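# Move the filter cartridge from the service panel into the tray

## Task

Pull the round filter cartridge out of the service panel and get it resting on the tray's floor, either lying on its side or standing on end. At the moment the gripper finally releases it, the cartridge must be above the tray. The tray has to remain flat on the table. Every one of these is required, and the result only counts if it holds with no help from the robot. Once done, open the gripper and move the arms away.

## Robot and tools

ROBOT AND FRAME. There are two arms, left_arm and right_arm, each ending in a two-finger gripper. The names say nothing about which side of a camera image an arm shows up on. All poses share one scene frame: origin on the table surface midway between the arms, +x pointing out over the table, +z up, and left_arm placed toward +y. Positions are in metres and orientations are quaternions written w, x, y, z. On each gripper the fingers extend along its +z axis and close along its x axis. The reported end_effector_position is the point between the finger pads, and the fingertips reach 17.5 mm past it. A pure rotation pivots about that point, which lies 25 mm off the last joint's axis toward the gripper's -y. A flat block also sticks out about 9 cm that way and turns with the gripper, so keep it clear of the panel and tray. Reported hand positions get less accurate at long reach.

THE ROW. Every motion command uses a row of 20 numbers, and both arms are always included. The first 10 are left_arm: x, y, z, qw, qx, qy, qz, then gripper position, force_limit, speed. The next 10 are the same for right_arm. The pose is an absolute target in the scene frame, not an offset. The three gripper values each lie in [-1, 1]. For position, +1 is fully open (50 mm), the pads meet near -0.65, and -1 means close until an object stops them. For force_limit, -1 is about 20 N per pad, 0 about 102 N and +1 about 185 N, and actual force can run roughly 17 % higher. For speed, -1 is 20 mm/s, 0 is 85 mm/s and +1 is 150 mm/s. To leave a gripper unchanged, repeat its previous three values, because a 0 is itself a command. To keep an arm still, resend the full pose from the result taken just before it stopped, not a drifted later reading.

execute_actions. Its arguments are "actions", a list holding nothing or exactly one item, and an optional "pictures" boolean. An empty list sends nothing and returns the current state plus camera images. An action item has "rows" (1 to 15 rows) and "steps" (1 to 15, default 15), and needs at least 11 steps. Each row lasts one control step of 1/30 s, and the last row repeats to fill the remaining steps. A wait item has only "steps" (up to 300), counted from the previous result, so your reply time uses some of them. A call is refused, with nothing sent, if a target lies more than 0.6 m from that arm's last reported position along any gripper axis. On each step the target is clipped to within 100 mm and 16 degrees of the measured pose, and motion trails commands by about 0.17 s. The result comes 11 steps before the action ends, and those steps run while you think. Large moves may need several calls, so check the reported pose each time.

move. "target" is one 20-number row of absolute poses. "speed" is the top path speed in m/s, from 0.002 to 0.5 (default 0.25), and turning may go up to twice that in rad/s. Each gripper travels in a straight line to its pose, all paths finish together, and a move lasts 0.5 to 10 s. The path does not avoid obstacles or the other arm, and the real hand can lag, wander or overshoot the speed. The finger values are applied at the start. "stop_force" (13 to 80 N, one value for both arms, allowed only after 0.2 s of scene time) ends an arm's path once its wrist sensor feels that much added resistance along the direction of travel. That arm then steps back two control steps and holds. Pressing can briefly exceed the threshold, so use a slow speed with it. Do not rely on it while the gripper is rotating, leave it out when lifting off a surface, and note that an arm already within 1.5 mm and 0.5 degrees of its target only triggers at sensor saturation. The "move:" line reports how each arm ended (done, off_target, moving, held, fault, contact) and any limits (paced means clipped, held means steps were blocked), plus each gripper's distance from its target.

wait: "seconds" from 0 to 10; nothing new is sent. zoom_image: "camera" (cam_high, cam_low, cam_left_wrist, cam_right_wrist; each 896x504) and "region" [x0, y0, x1, y1] in pixels from the top-left, no larger than 504 by 504. show_instructions: no arguments, shows the reference pages. finished_scene: "scene" number. It ends the scene for good and reports success. Replying without any tool call ends everything.

READING RESULTS. The state line lists each arm's pose and velocities. "pose unreachable" means the clearance check changed or blocked that arm's command, and HELD flags steps that were not sent. A "Hand target" line appears only when no steps are still pending. object_status: 0 moving, 1 stopped while opening, 2 stopped while closing (a real grip), 3 reached the requested position or pads met (usually empty). Confirm 2 after sending -1. Opening width is about (250 - position_measured) x 0.202 mm. Force_limit and speed only change after position changes by at least 0.01, so open first to regrip more gently. Grips re-close automatically if force drops, except after force_limit -1. Wrist force and torque come in the end-effector's axes, with offsets up to about 5.5 N, noise up to 3.4 N and saturation near 100 N. "no reading" is harmless.

AVOID. The arms are stiff, so even slightly overshooting a hard contact can fault. A joint torque at its limit (313, 313, 142, 51.3, 51.3, 51.3 N m from base to wrist, including held weight) or 150 N of outside force freezes that arm for 10 s. Keep the arms from striking each other. MOTOR HOT appears at 70 °C, and at 85 °C the brakes engage. Do not drop, slam or fling the cartridge, tip the tray, or knock anything off the table. Loose objects may sometimes get nudged by outside pushes.

Each tool is called after ">>>" in YAML: its name, and indented under it one key for each argument.

## Session

>>> show_instructions:

>>> execute_actions:
  actions: []

Reference images for this scene: manual page 1, manual page 2, manual page 3, manual page 4, manual page 5, manual page 6, manual page 7.

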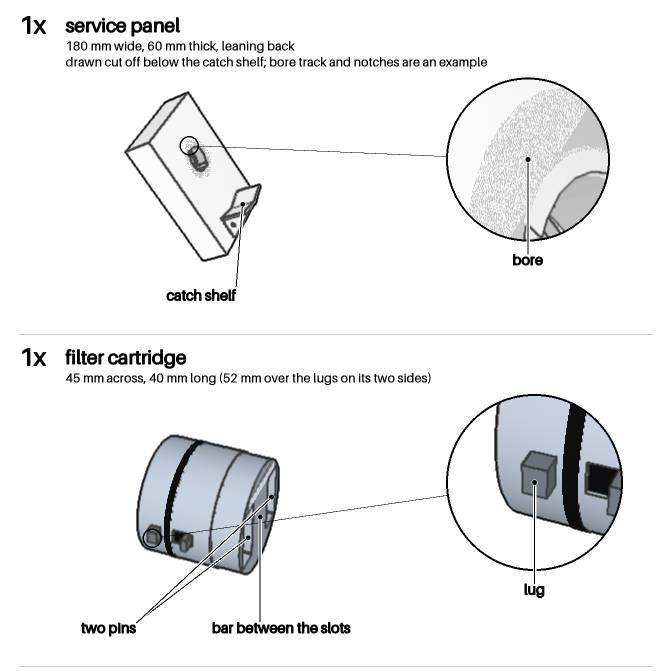

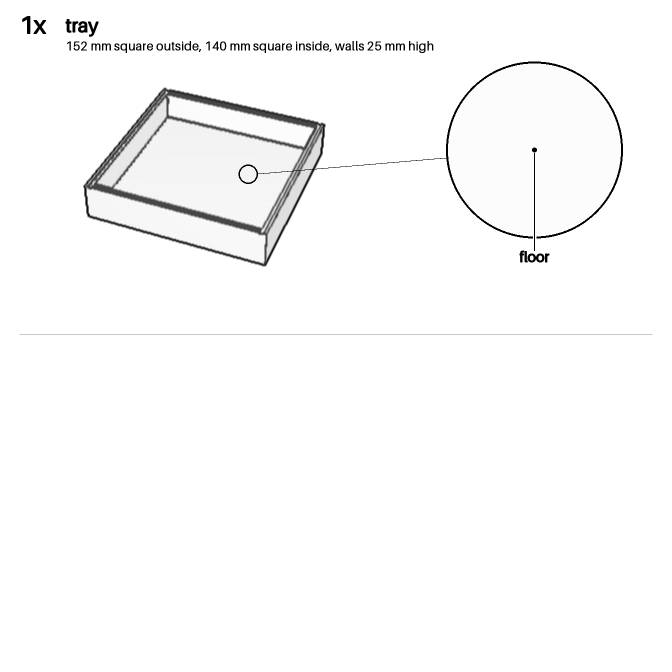

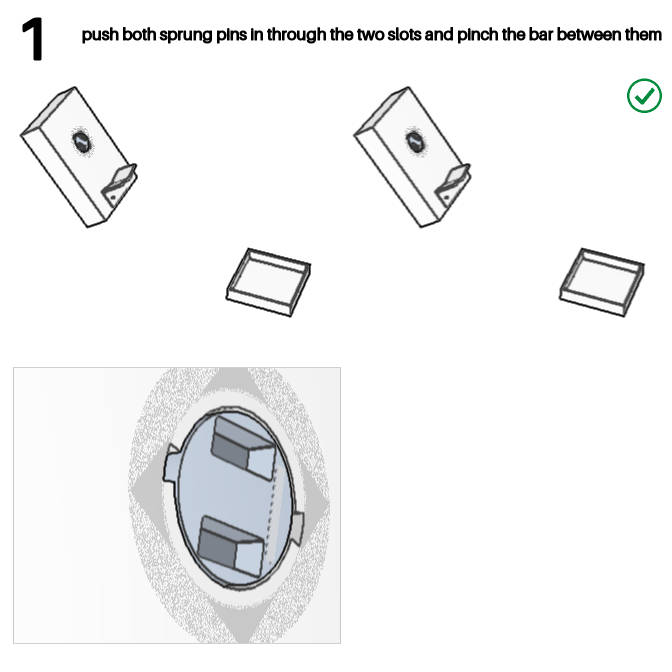

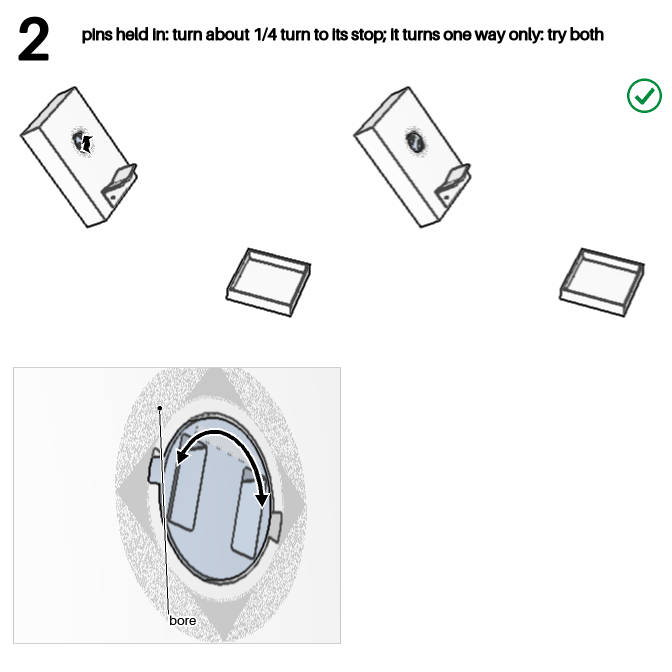

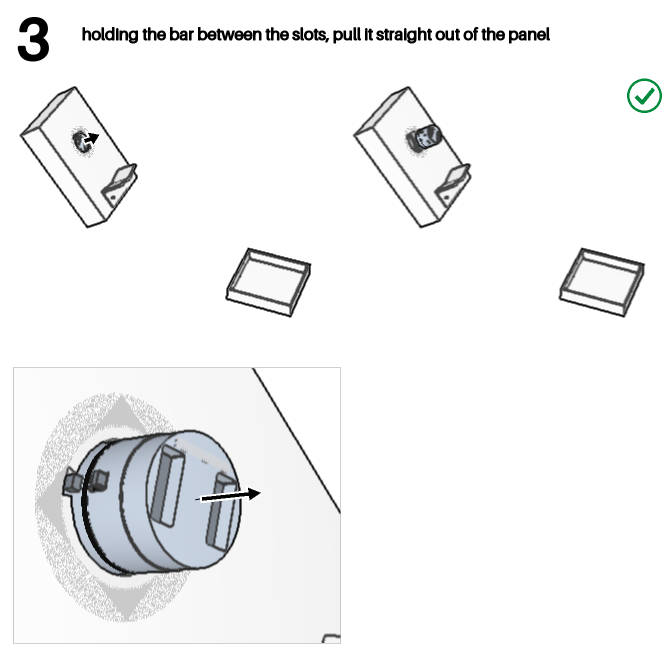

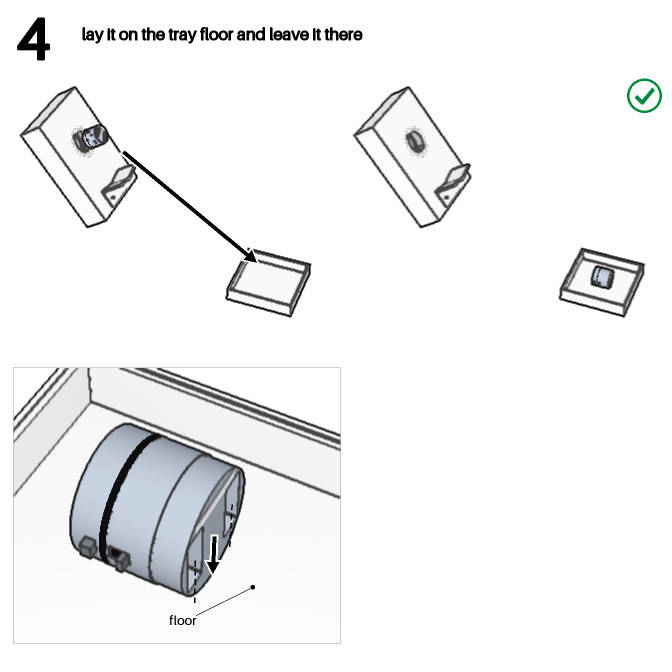

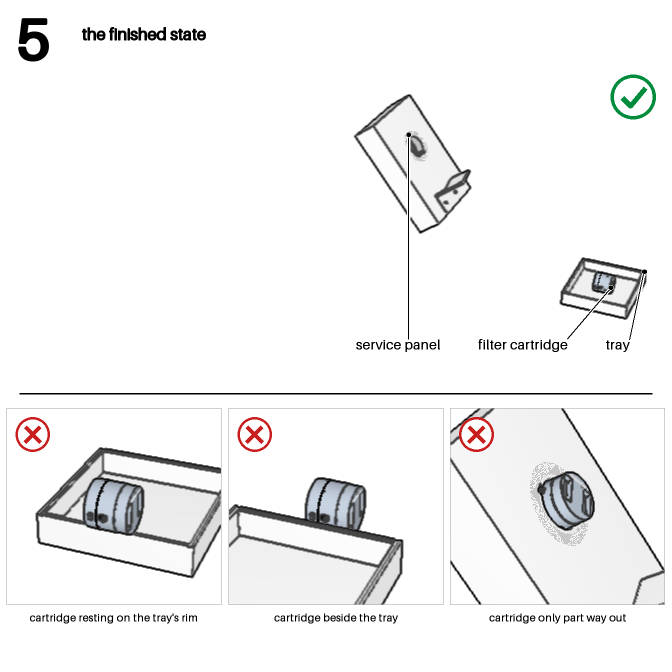

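Scene clock: 0.00 s of 4800.00 s.
left_arm: end_effector_position=(+0.6791, +0.6778, +0.1767) position_measured=3 object_status=3 end_effector_quat_wxyz=(-0.000, +0.721, +0.693, -0.001) end_effector_velocity=(-0.000, +0.001, -0.000) end_effector_angular_velocity=(+0.000, +0.001, +0.001) | right_arm: end_effector_position=(+0.1113, +0.5472, +0.2947) position_measured=3 object_status=3 end_effector_quat_wxyz=(-0.104, -0.112, +0.910, +0.385) end_effector_velocity=(-0.000, +0.000, -0.001) end_effector_angular_velocity=(-0.001, +0.000, -0.000)
Joint positions: left_arm=[-0.279 -1.555  2.144 -2.158 -1.572 -0.282] | right_arm=[ 4.58  -2.129 -1.496 -0.325  1.912 -0.196]
Joint velocities: left_arm=[ 0.001 -0.     0.     0.001  0.     0.   ] | right_arm=[ 0.    -0.001  0.     0.001 -0.     0.001]
Wrist force (N, on the end effector, along its own x y z axes, offset not removed): no reading
Wrist torque (N m, same axes, about the end effector's origin, offset not removed): no reading
Hand target (left_arm): +0.679, +0.678, +0.177; -0.000, +0.721, +0.693, -0.001
Hand target (right_arm): +0.111, +0.547, +0.295; -0.104, -0.112, +0.910, +0.385

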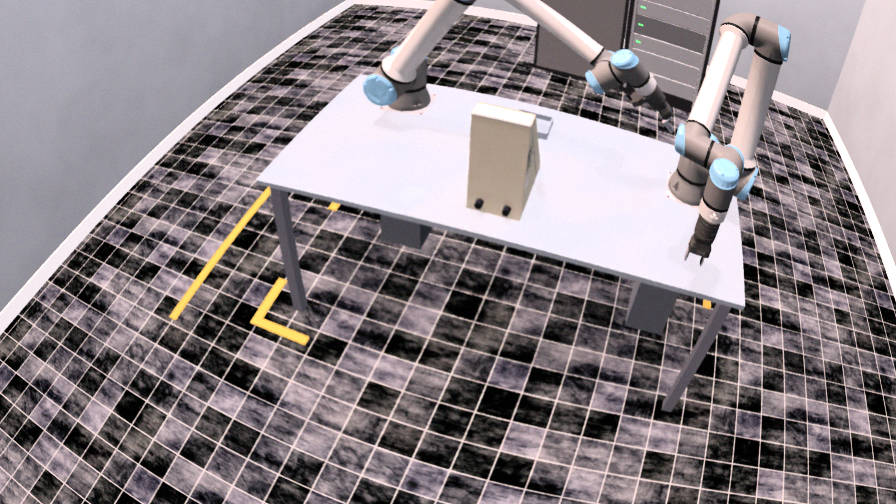

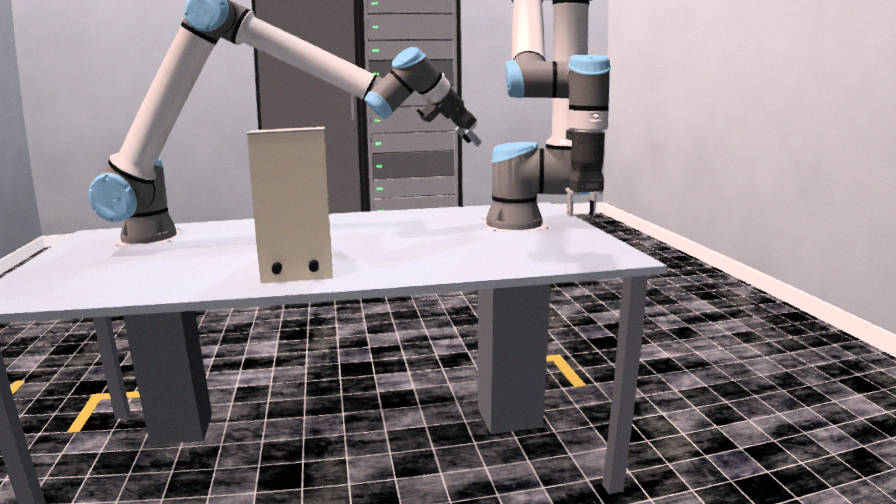

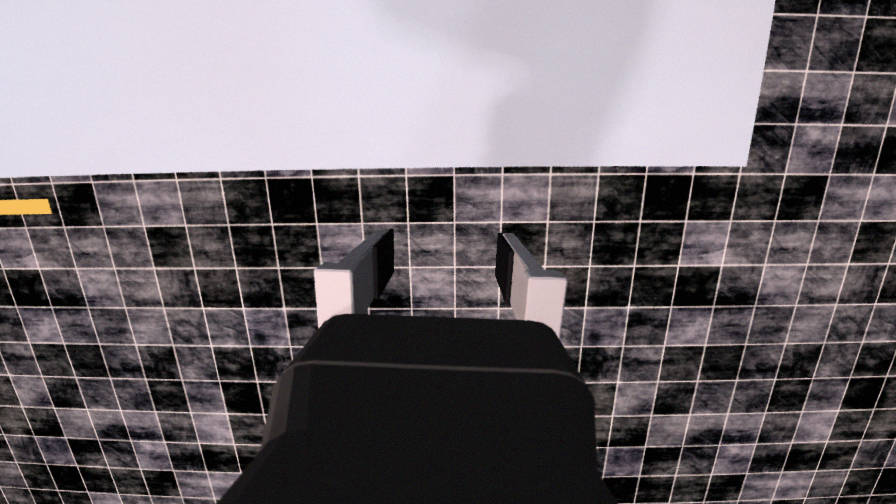

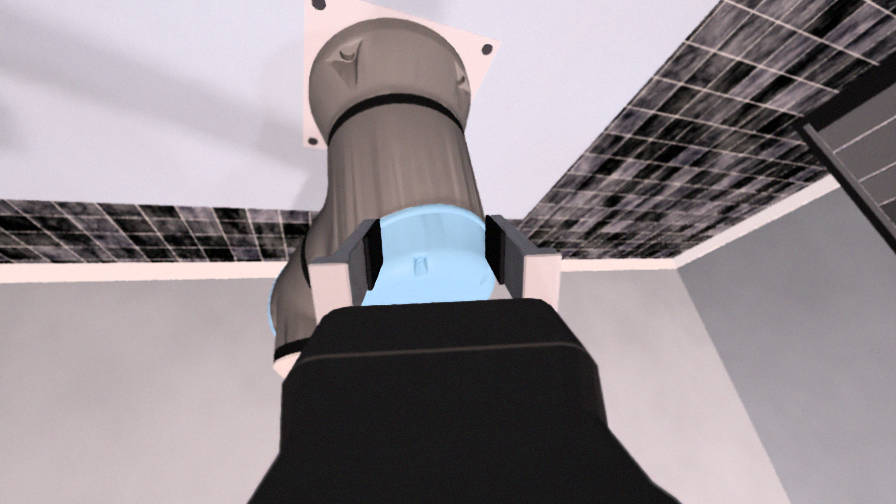

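>>> execute_actions:
  actions: []

Scene clock: 1.83 s of 4800.00 s.
left_arm: end_effector_position=(+0.6791, +0.6778, +0.1767) position_measured=3 object_status=3 end_effector_quat_wxyz=(-0.000, +0.721, +0.693, -0.001) end_effector_velocity=(-0.001, -0.000, -0.001) end_effector_angular_velocity=(-0.000, +0.001, -0.003) | right_arm: end_effector_position=(+0.1113, +0.5472, +0.2947) position_measured=3 object_status=3 end_effector_quat_wxyz=(-0.104, -0.112, +0.910, +0.385) end_effector_velocity=(+0.000, +0.000, -0.001) end_effector_angular_velocity=(-0.001, +0.000, -0.001)
Joint positions: left_arm=[-0.279 -1.555  2.144 -2.158 -1.572 -0.282] | right_arm=[ 4.58  -2.129 -1.496 -0.325  1.912 -0.196]
Joint velocities: left_arm=[-0.001 -0.     0.002 -0.001 -0.     0.002] | right_arm=[-0.    -0.001  0.    -0.    -0.     0.   ]
Wrist force (N, on the end effector, along its own x y z axes, offset not removed): left_arm=[1.7 -2.6 -3.5] | right_arm=[0.2 1.2 -3.5]
Wrist torque (N m, same axes, about the end effector's origin, offset not removed): left_arm=[-0.53 -0.28 0.29] | right_arm=[0.22 0.05 -0.34]
Hand target (left_arm): +0.679, +0.678, +0.177; -0.000, +0.721, +0.693, -0.001
Hand target (right_arm): +0.111, +0.547, +0.295; -0.104, -0.112, +0.910, +0.385
Kept back: nothing.
Steps of this call (steps 1 to 55: nothing new was sent). Readings (end_effector_position | what the end effector reports):
1: left_arm (+0.6791, +0.6778, +0.1767) | right_arm (+0.1113, +0.5472, +0.2947) | left_arm position_measured=3 object_status=3 | right_arm position_measured=3 object_status=3
2: left_arm (+0.6791, +0.6778, +0.1767) | right_arm (+0.1113, +0.5472, +0.2947) | left_arm position_measured=3 object_status=3 | right_arm position_measured=3 object_status=3
4: left_arm (+0.6791, +0.6778, +0.1767) | right_arm (+0.1113, +0.5472, +0.2947) | left_arm position_measured=3 object_status=3 | right_arm position_measured=3 object_status=3
8: left_arm (+0.6791, +0.6778, +0.1767) | right_arm (+0.1113, +0.5472, +0.2947) | left_arm position_measured=3 object_status=3 | right_arm position_measured=3 object_status=3
55: the state above

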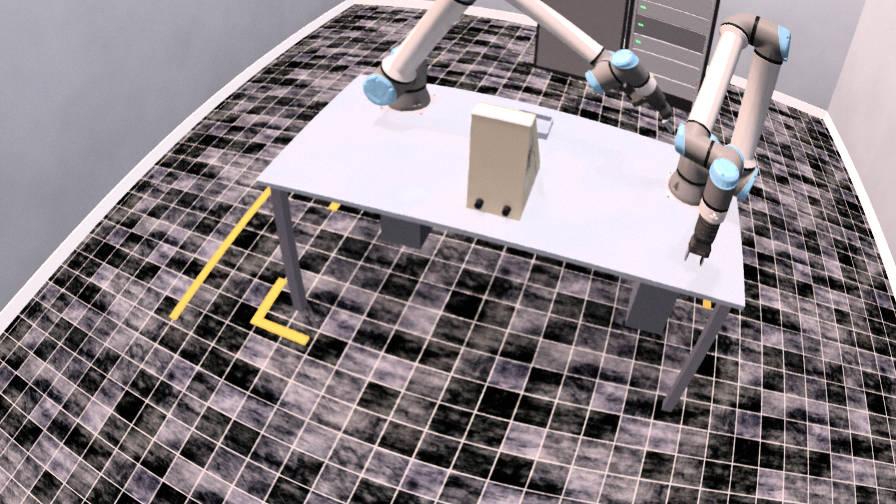

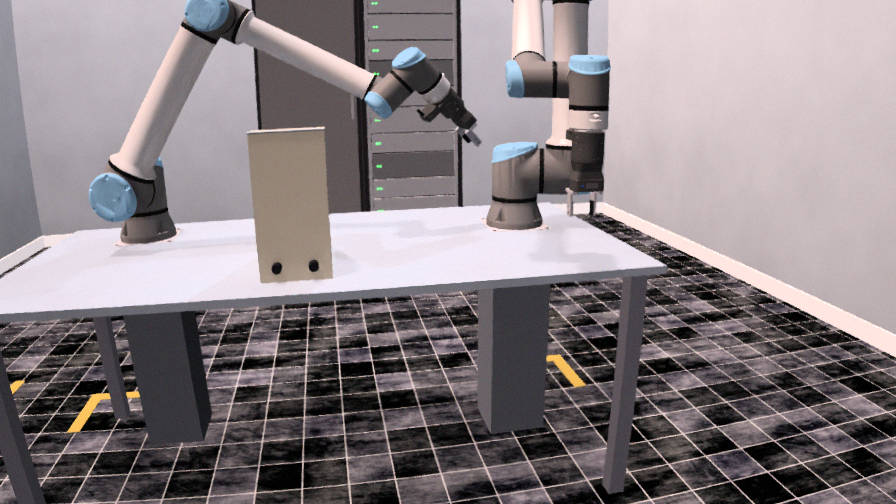

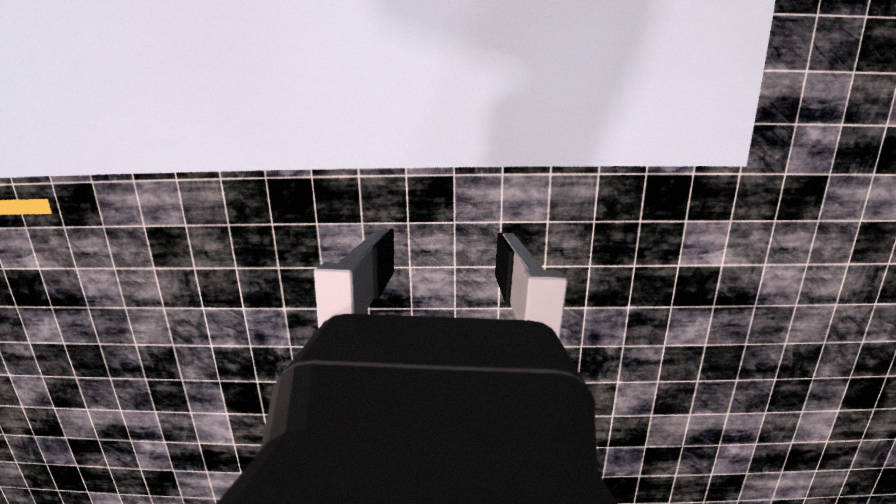

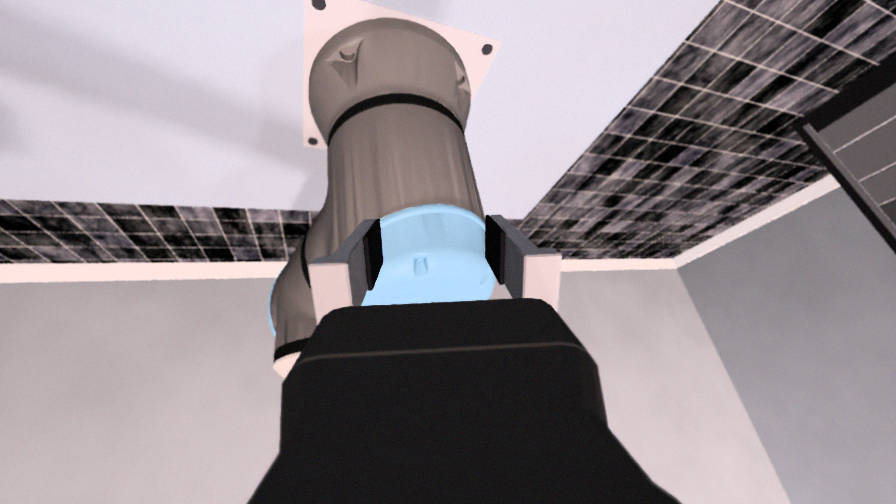

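>>> move:
  target: [0.25,0.36,0.45,0,1,0,0,1,0,0, 0.08,-0.15,0.42,-0.104,-0.112,0.910,0.385,1,0,0]
  speed: 0.4

Scene clock: 7.83 s of 4800.00 s.
left_arm: end_effector_position=(+0.2496, +0.3596, +0.4502) position_measured=3 object_status=3 end_effector_quat_wxyz=(-0.000, +1.000, +0.000, -0.001) end_effector_velocity=(-0.001, -0.001, +0.001) end_effector_angular_velocity=(+0.000, +0.001, -0.003) | right_arm: end_effector_position=(+0.0791, -0.1497, +0.4192) position_measured=3 object_status=3 end_effector_quat_wxyz=(-0.104, -0.112, +0.910, +0.385) end_effector_velocity=(+0.000, -0.002, +0.002) end_effector_angular_velocity=(+0.001, -0.001, +0.000)
Joint positions: left_arm=[-1.527 -2.121  2.039 -1.488 -1.572  0.   ] | right_arm=[ 4.452 -0.833 -2.435 -0.721  1.999 -0.297]
Joint velocities: left_arm=[-0.003  0.001 -0.002  0.001 -0.001 -0.   ] | right_arm=[-0.002  0.006  0.001 -0.006  0.001 -0.002]
Wrist force (N, on the end effector, along its own x y z axes, offset not removed): left_arm=[0.2 -2.7 -4.8] | right_arm=[-1.6 2.5 0.6]
Wrist torque (N m, same axes, about the end effector's origin, offset not removed): left_arm=[-0.63 0.00 0.23] | right_arm=[0.43 0.45 -0.28]
Hand target (left_arm): +0.249, +0.360, +0.450; -0.000, +1.000, -0.000, -0.001
Hand target (right_arm): +0.079, -0.150, +0.419; -0.104, -0.112, +0.910, +0.385
Off the commanded pose (left_arm): 0.001 m, 0 deg.
Off the commanded pose (right_arm): 0.001 m, 0 deg.
Kept back: nothing.
After step 90, 0.27 s passed at rest.
move: done

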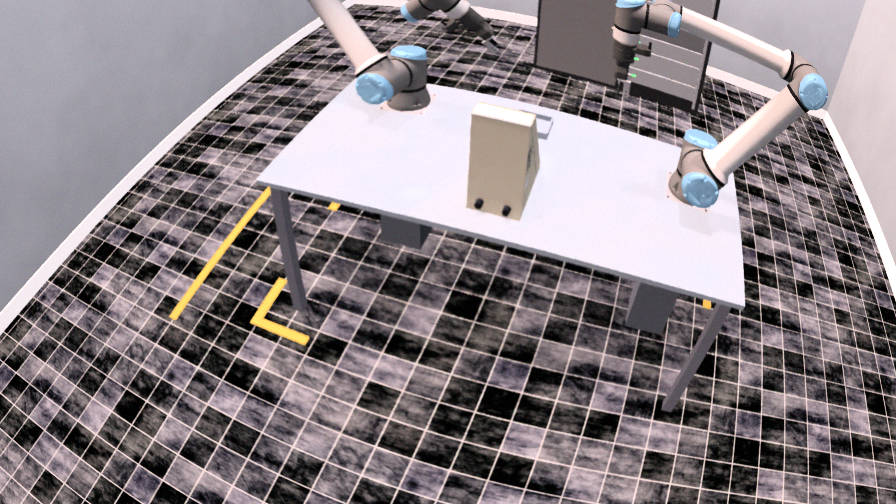

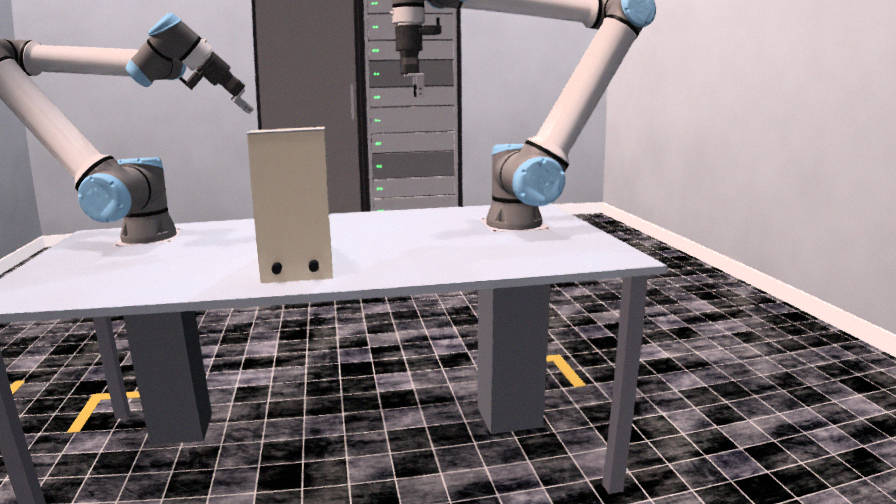

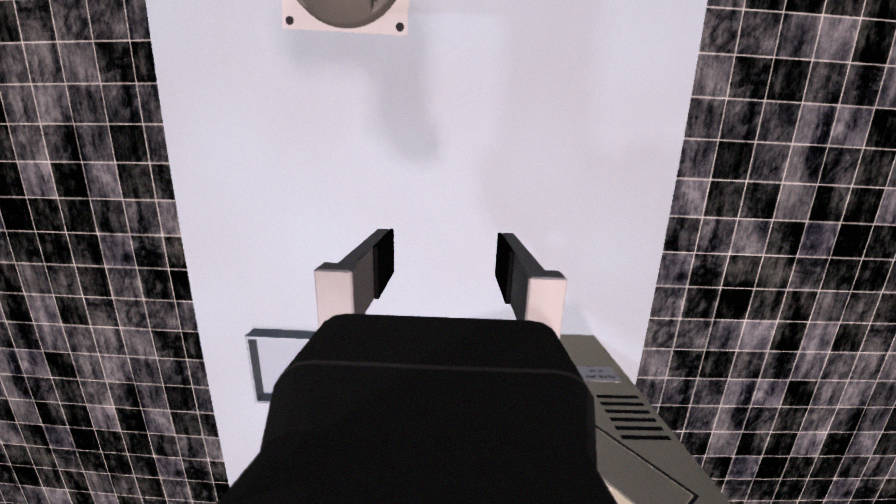

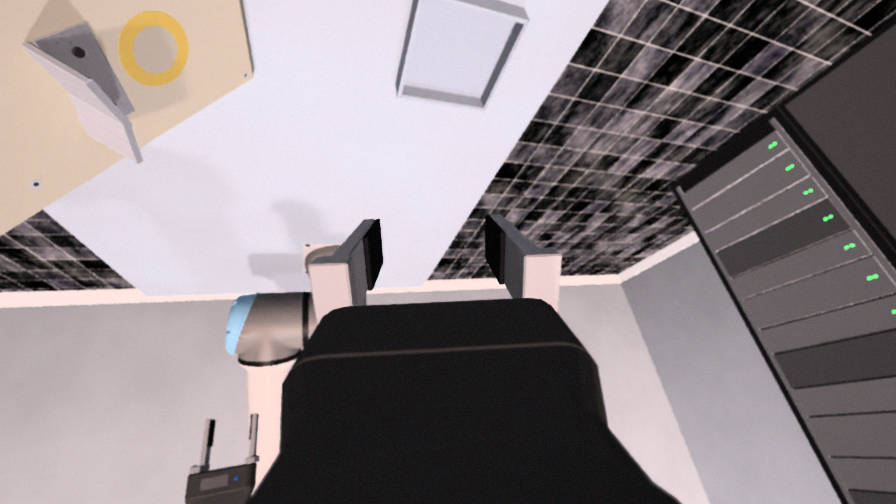

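>>> move:
  target: [0.14,0.0,0.40,0.31828,-0.63145,0.63145,-0.31828,1,0,0, 0.22,-0.44,0.45,0,0,1,0,1,0,0]
  speed: 0.4

Scene clock: 11.73 s of 4800.00 s.
left_arm: end_effector_position=(+0.1405, +0.0003, +0.3995) position_measured=3 object_status=3 end_effector_quat_wxyz=(-0.318, +0.632, -0.631, +0.318) end_effector_velocity=(-0.000, -0.003, -0.000) end_effector_angular_velocity=(+0.002, -0.003, -0.010) | right_arm: end_effector_position=(+0.2193, -0.4400, +0.4501) position_measured=3 object_status=3 end_effector_quat_wxyz=(+0.000, +0.000, +1.000, +0.000) end_effector_velocity=(+0.001, -0.002, +0.000) end_effector_angular_velocity=(-0.004, -0.002, +0.000)
Joint positions: left_arm=[-2.034 -1.472  1.768 -1.287 -0.792  0.819] | right_arm=[ 4.105 -0.809 -2.111 -1.791  1.571 -0.564]
Joint velocities: left_arm=[-0.001  0.002  0.001 -0.006  0.007  0.01 ] | right_arm=[-0.003 -0.001  0.001 -0.002 -0.003 -0.003]
Wrist force (N, on the end effector, along its own x y z axes, offset not removed): left_arm=[3.5 -0.7 -4.8] | right_arm=[-2.1 2.3 -1.3]
Wrist torque (N m, same axes, about the end effector's origin, offset not removed): left_arm=[-0.33 -0.70 0.08] | right_arm=[0.20 0.51 -0.22]
Hand target (left_arm): +0.140, +0.000, +0.399; -0.318, +0.632, -0.631, +0.318
Hand target (right_arm): +0.219, -0.440, +0.450; +0.000, +0.000, +1.000, +0.000
Off the commanded pose (left_arm): 0.001 m, 0 deg.
Off the commanded pose (right_arm): 0.001 m, 0 deg.
Kept back: nothing.
move: done

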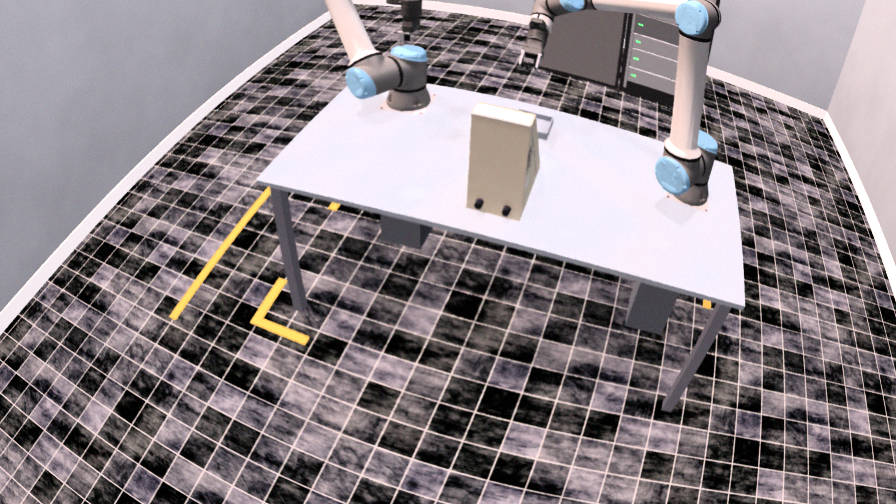

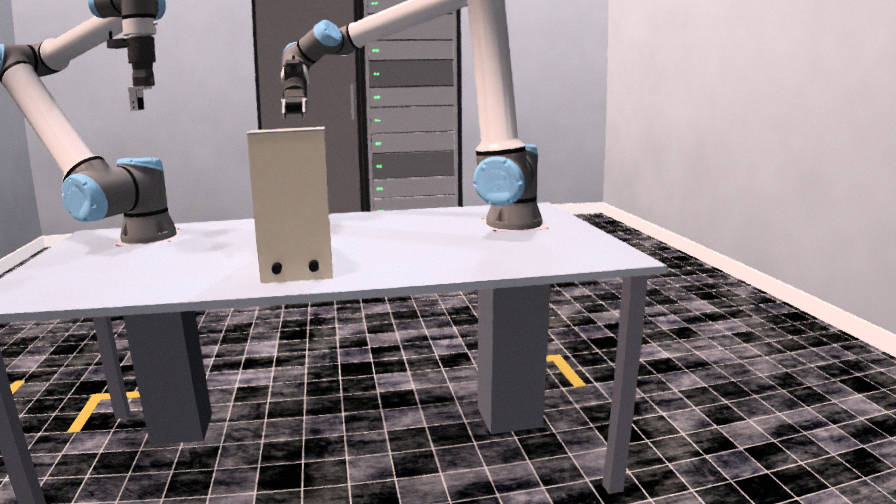

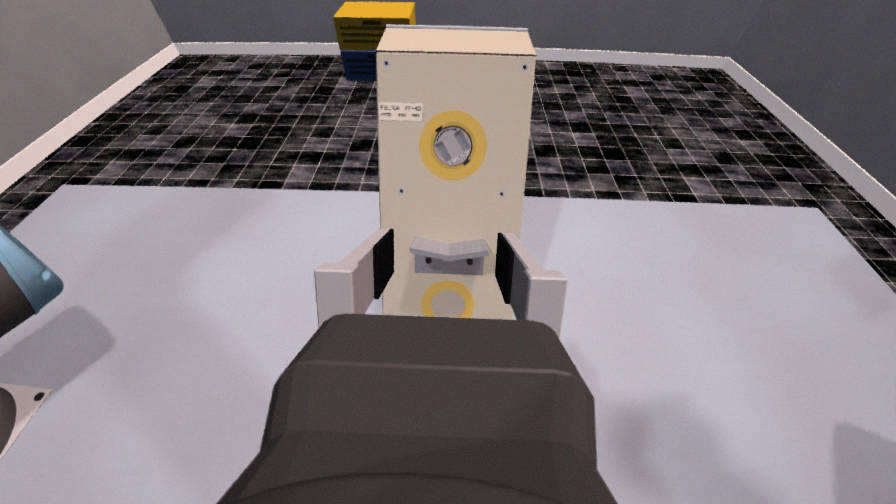

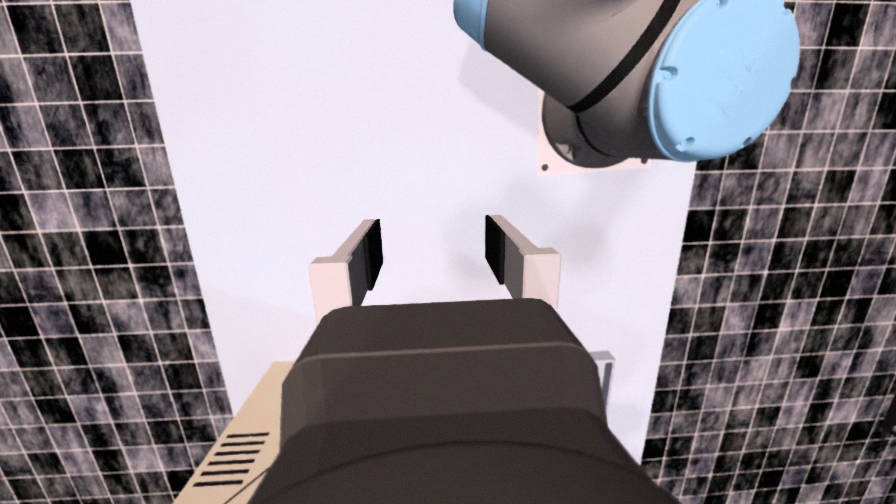

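>>> zoom_image:
  camera: "cam_left_wrist"
  region: [360, 20, 560, 220]

>>> zoom_image:
  camera: "cam_left_wrist"
  region: [360, 170, 540, 330]

Region (360, 20, 560, 220) of cam_left_wrist's 896x504 image, scaled by 2.520, with more detail than that image has.

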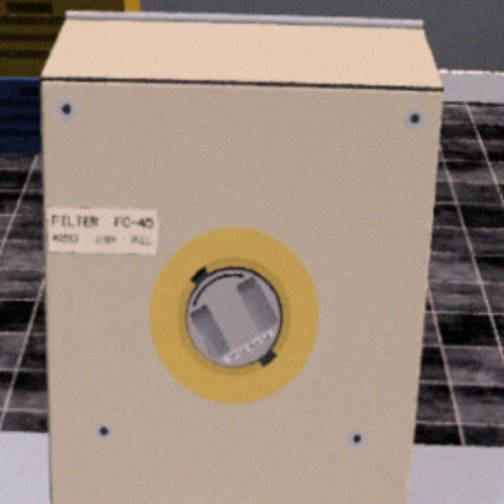

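Region (360, 170, 540, 330) of cam_left_wrist's 896x504 image, scaled by 2.800, with more detail than that image has.

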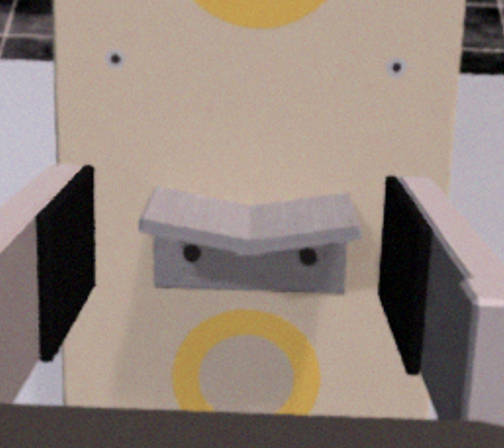

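>>> move:
  target: [0.3641,-0.002,0.3139,0.22024,-0.77941,0.42760,-0.40144,1,0,0, 0.22,-0.44,0.45,0,0,1,0,1,0,0]
  speed: 0.25

>>> zoom_image:
  camera: "cam_left_wrist"
  region: [360, 160, 540, 320]

Scene clock: 17.30 s of 4800.00 s.
left_arm: end_effector_position=(+0.3639, -0.0019, +0.3140) position_measured=3 object_status=3 end_effector_quat_wxyz=(-0.220, +0.779, -0.428, +0.401) end_effector_velocity=(+0.002, -0.001, -0.002) end_effector_angular_velocity=(-0.004, +0.001, +0.001) | right_arm: end_effector_position=(+0.2200, -0.4400, +0.4500) position_measured=3 object_status=3 end_effector_quat_wxyz=(+0.000, +0.000, +1.000, +0.000) end_effector_velocity=(+0.000, +0.000, +0.000) end_effector_angular_velocity=(+0.001, -0.000, +0.001)
Joint positions: left_arm=[-1.728 -1.429  1.95  -1.821 -0.647  0.669] | right_arm=[ 4.103 -0.811 -2.111 -1.791  1.571 -0.566]
Joint velocities: left_arm=[ 0.004  0.004  0.001 -0.012  0.     0.005] | right_arm=[ 0.     0.     0.     0.001  0.    -0.   ]
Wrist force (N, on the end effector, along its own x y z axes, offset not removed): left_arm=[-2.1 -2.9 -7.3] | right_arm=[3.9 6.3 3.3]
Wrist torque (N m, same axes, about the end effector's origin, offset not removed): left_arm=[-0.64 0.41 0.24] | right_arm=[1.12 -0.50 -0.39]
Hand target (left_arm): +0.364, -0.002, +0.314; -0.220, +0.779, -0.428, +0.402
Hand target (right_arm): +0.220, -0.440, +0.450; -0.000, +0.000, +1.000, +0.000
Off the commanded pose (left_arm): 0.000 m, 0 deg.
Off the commanded pose (right_arm): 0.000 m, 0 deg.
Kept back: nothing.
After step 90, 0.80 s passed at rest.
move: done

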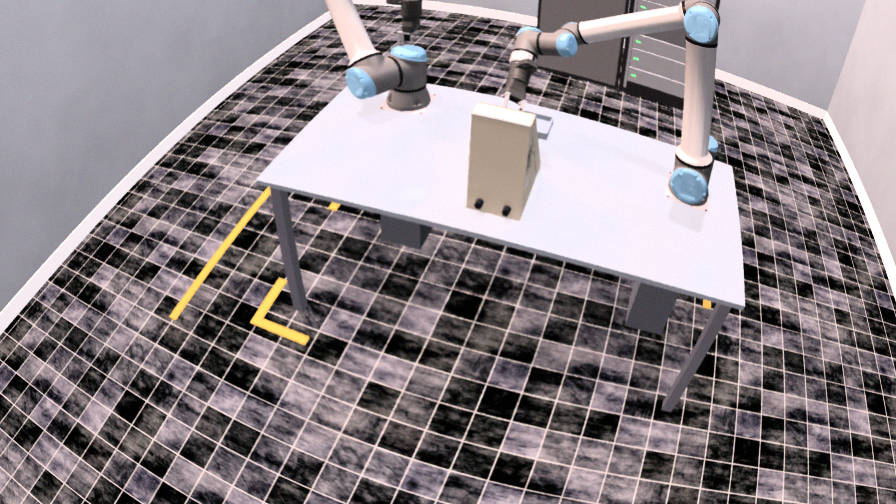

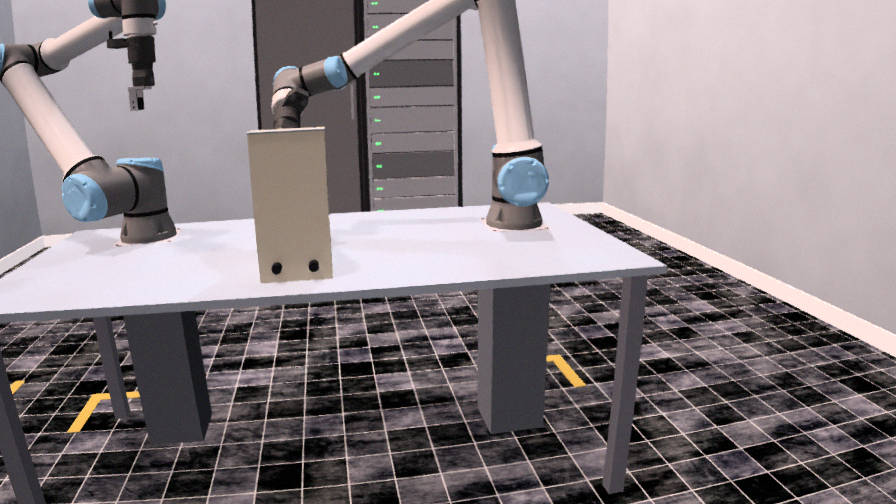

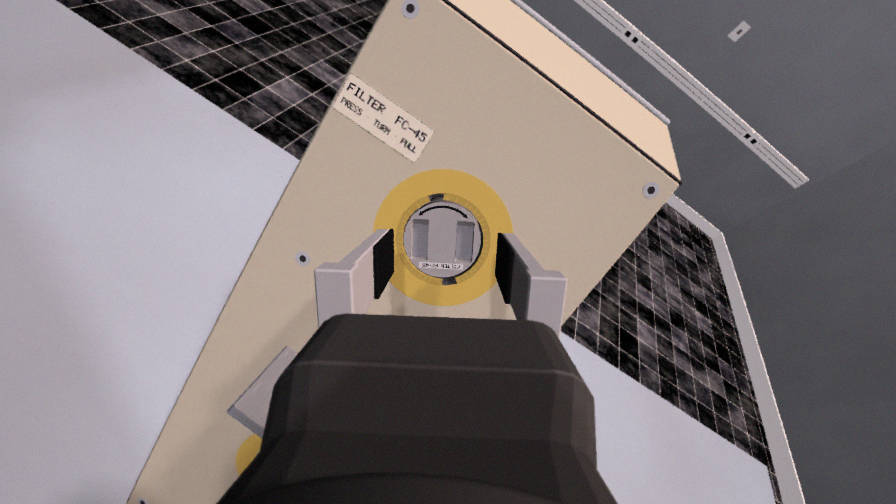

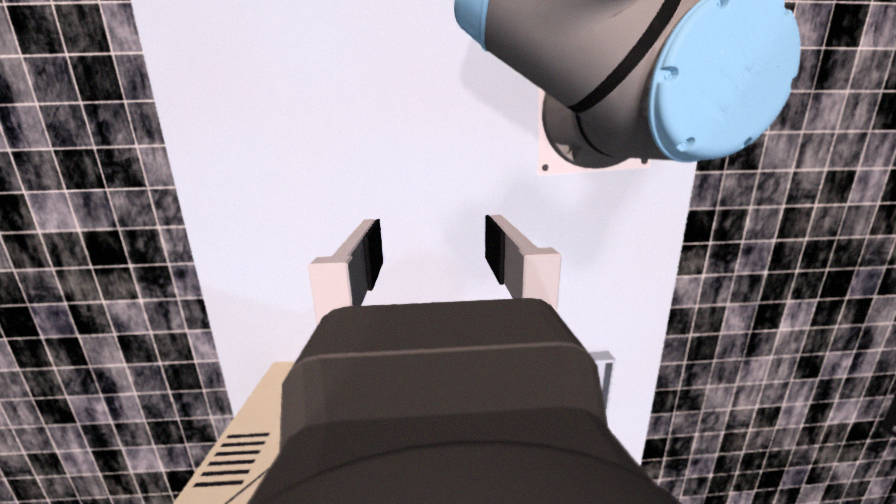

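Region (360, 160, 540, 320) of cam_left_wrist's 896x504 image, scaled by 2.800, with more detail than that image has.

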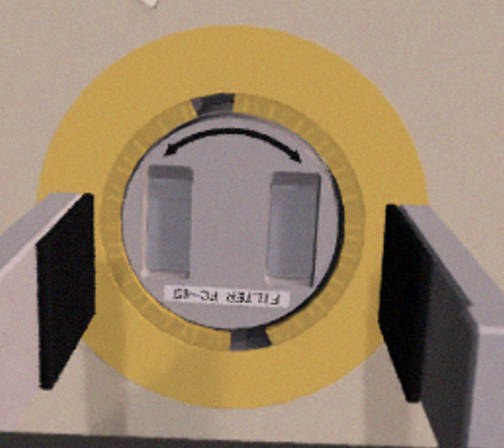

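>>> move:
  target: [0.3857,-0.0010,0.2949,0.22373,-0.77565,0.43439,-0.39950,1,0,0, 0.22,-0.44,0.45,0,0,1,0,1,0,0]
  speed: 0.05

>>> zoom_image:
  camera: "cam_left_wrist"
  region: [360, 160, 540, 320]

Scene clock: 20.80 s of 4800.00 s.
left_arm: end_effector_position=(+0.3853, -0.0011, +0.2954) position_measured=3 object_status=3 end_effector_quat_wxyz=(-0.223, +0.776, -0.434, +0.400) end_effector_velocity=(+0.002, +0.001, -0.001) end_effector_angular_velocity=(+0.002, -0.000, -0.001) | right_arm: end_effector_position=(+0.2200, -0.4400, +0.4500) position_measured=3 object_status=3 end_effector_quat_wxyz=(-0.000, +0.000, +1.000, +0.000) end_effector_velocity=(-0.000, -0.000, +0.000) end_effector_angular_velocity=(+0.001, -0.001, -0.001)
Joint positions: left_arm=[-1.698 -1.409  1.974 -1.903 -0.64   0.733] | right_arm=[ 4.103 -0.811 -2.111 -1.791  1.571 -0.566]
Joint velocities: left_arm=[ 0.003  0.     0.003 -0.006  0.001  0.006] | right_arm=[-0.     0.001  0.    -0.    -0.     0.001]
Wrist force (N, on the end effector, along its own x y z axes, offset not removed): left_arm=[-44.2 -10.4 -100.0] | right_arm=[-2.2 -4.9 2.4]
Wrist torque (N m, same axes, about the end effector's origin, offset not removed): left_arm=[1.35 1.85 -0.42] | right_arm=[-0.79 0.38 -0.16]
Hand target (left_arm): +0.386, -0.001, +0.295; -0.224, +0.776, -0.434, +0.400
Hand target (right_arm): +0.220, -0.440, +0.450; -0.000, +0.000, +1.000, +0.000
Off the commanded pose (left_arm): 0.001 m, 0 deg.
Off the commanded pose (right_arm): 0.000 m, 0 deg.
Kept back: nothing.
move: done

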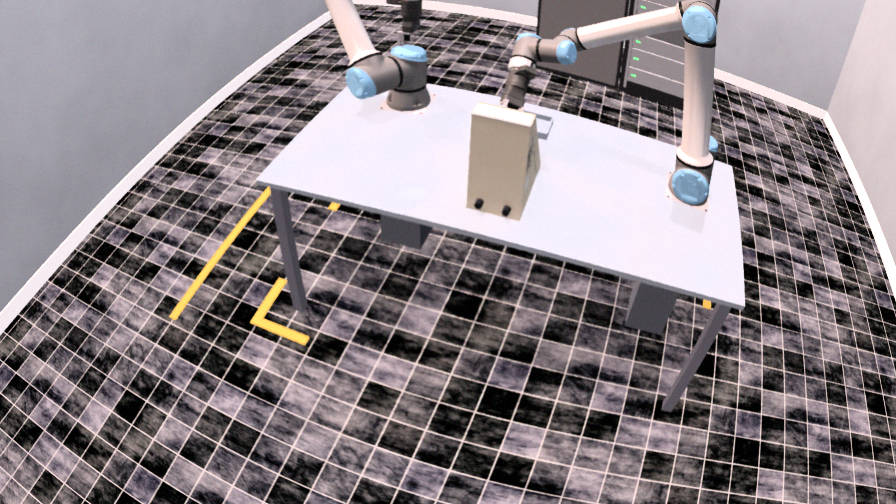

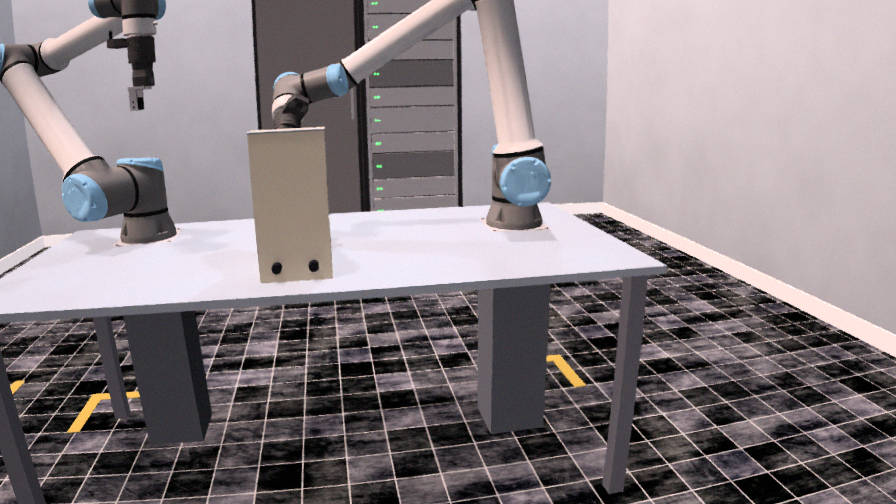

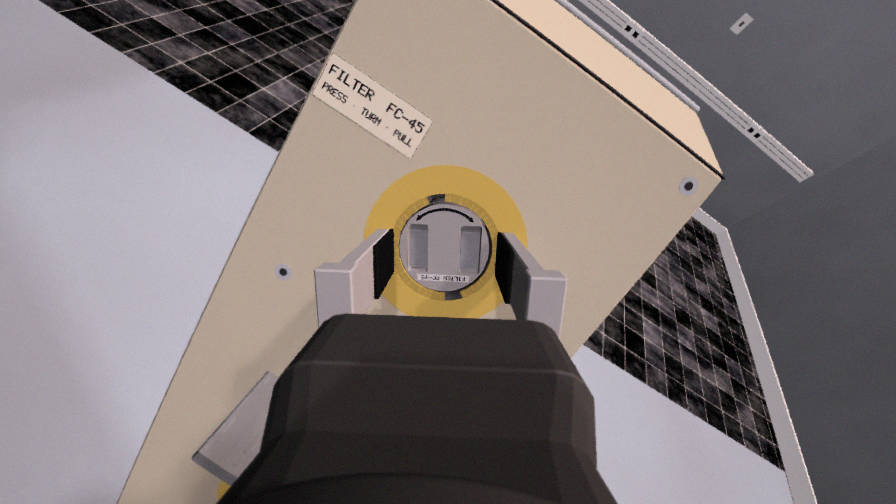

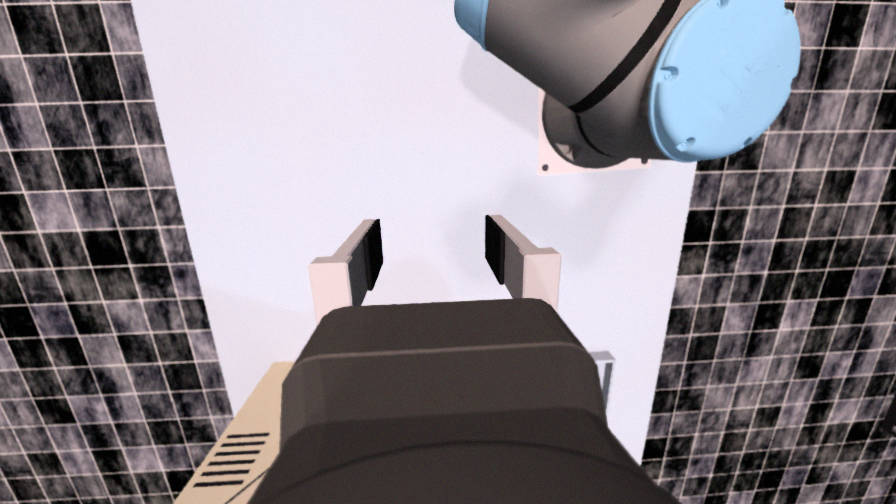

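Region (360, 160, 540, 320) of cam_left_wrist's 896x504 image, scaled by 2.800, with more detail than that image has.

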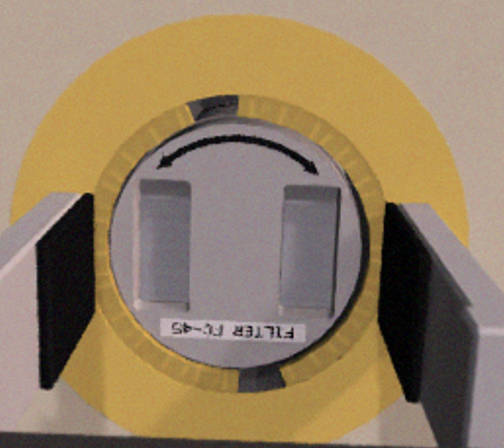

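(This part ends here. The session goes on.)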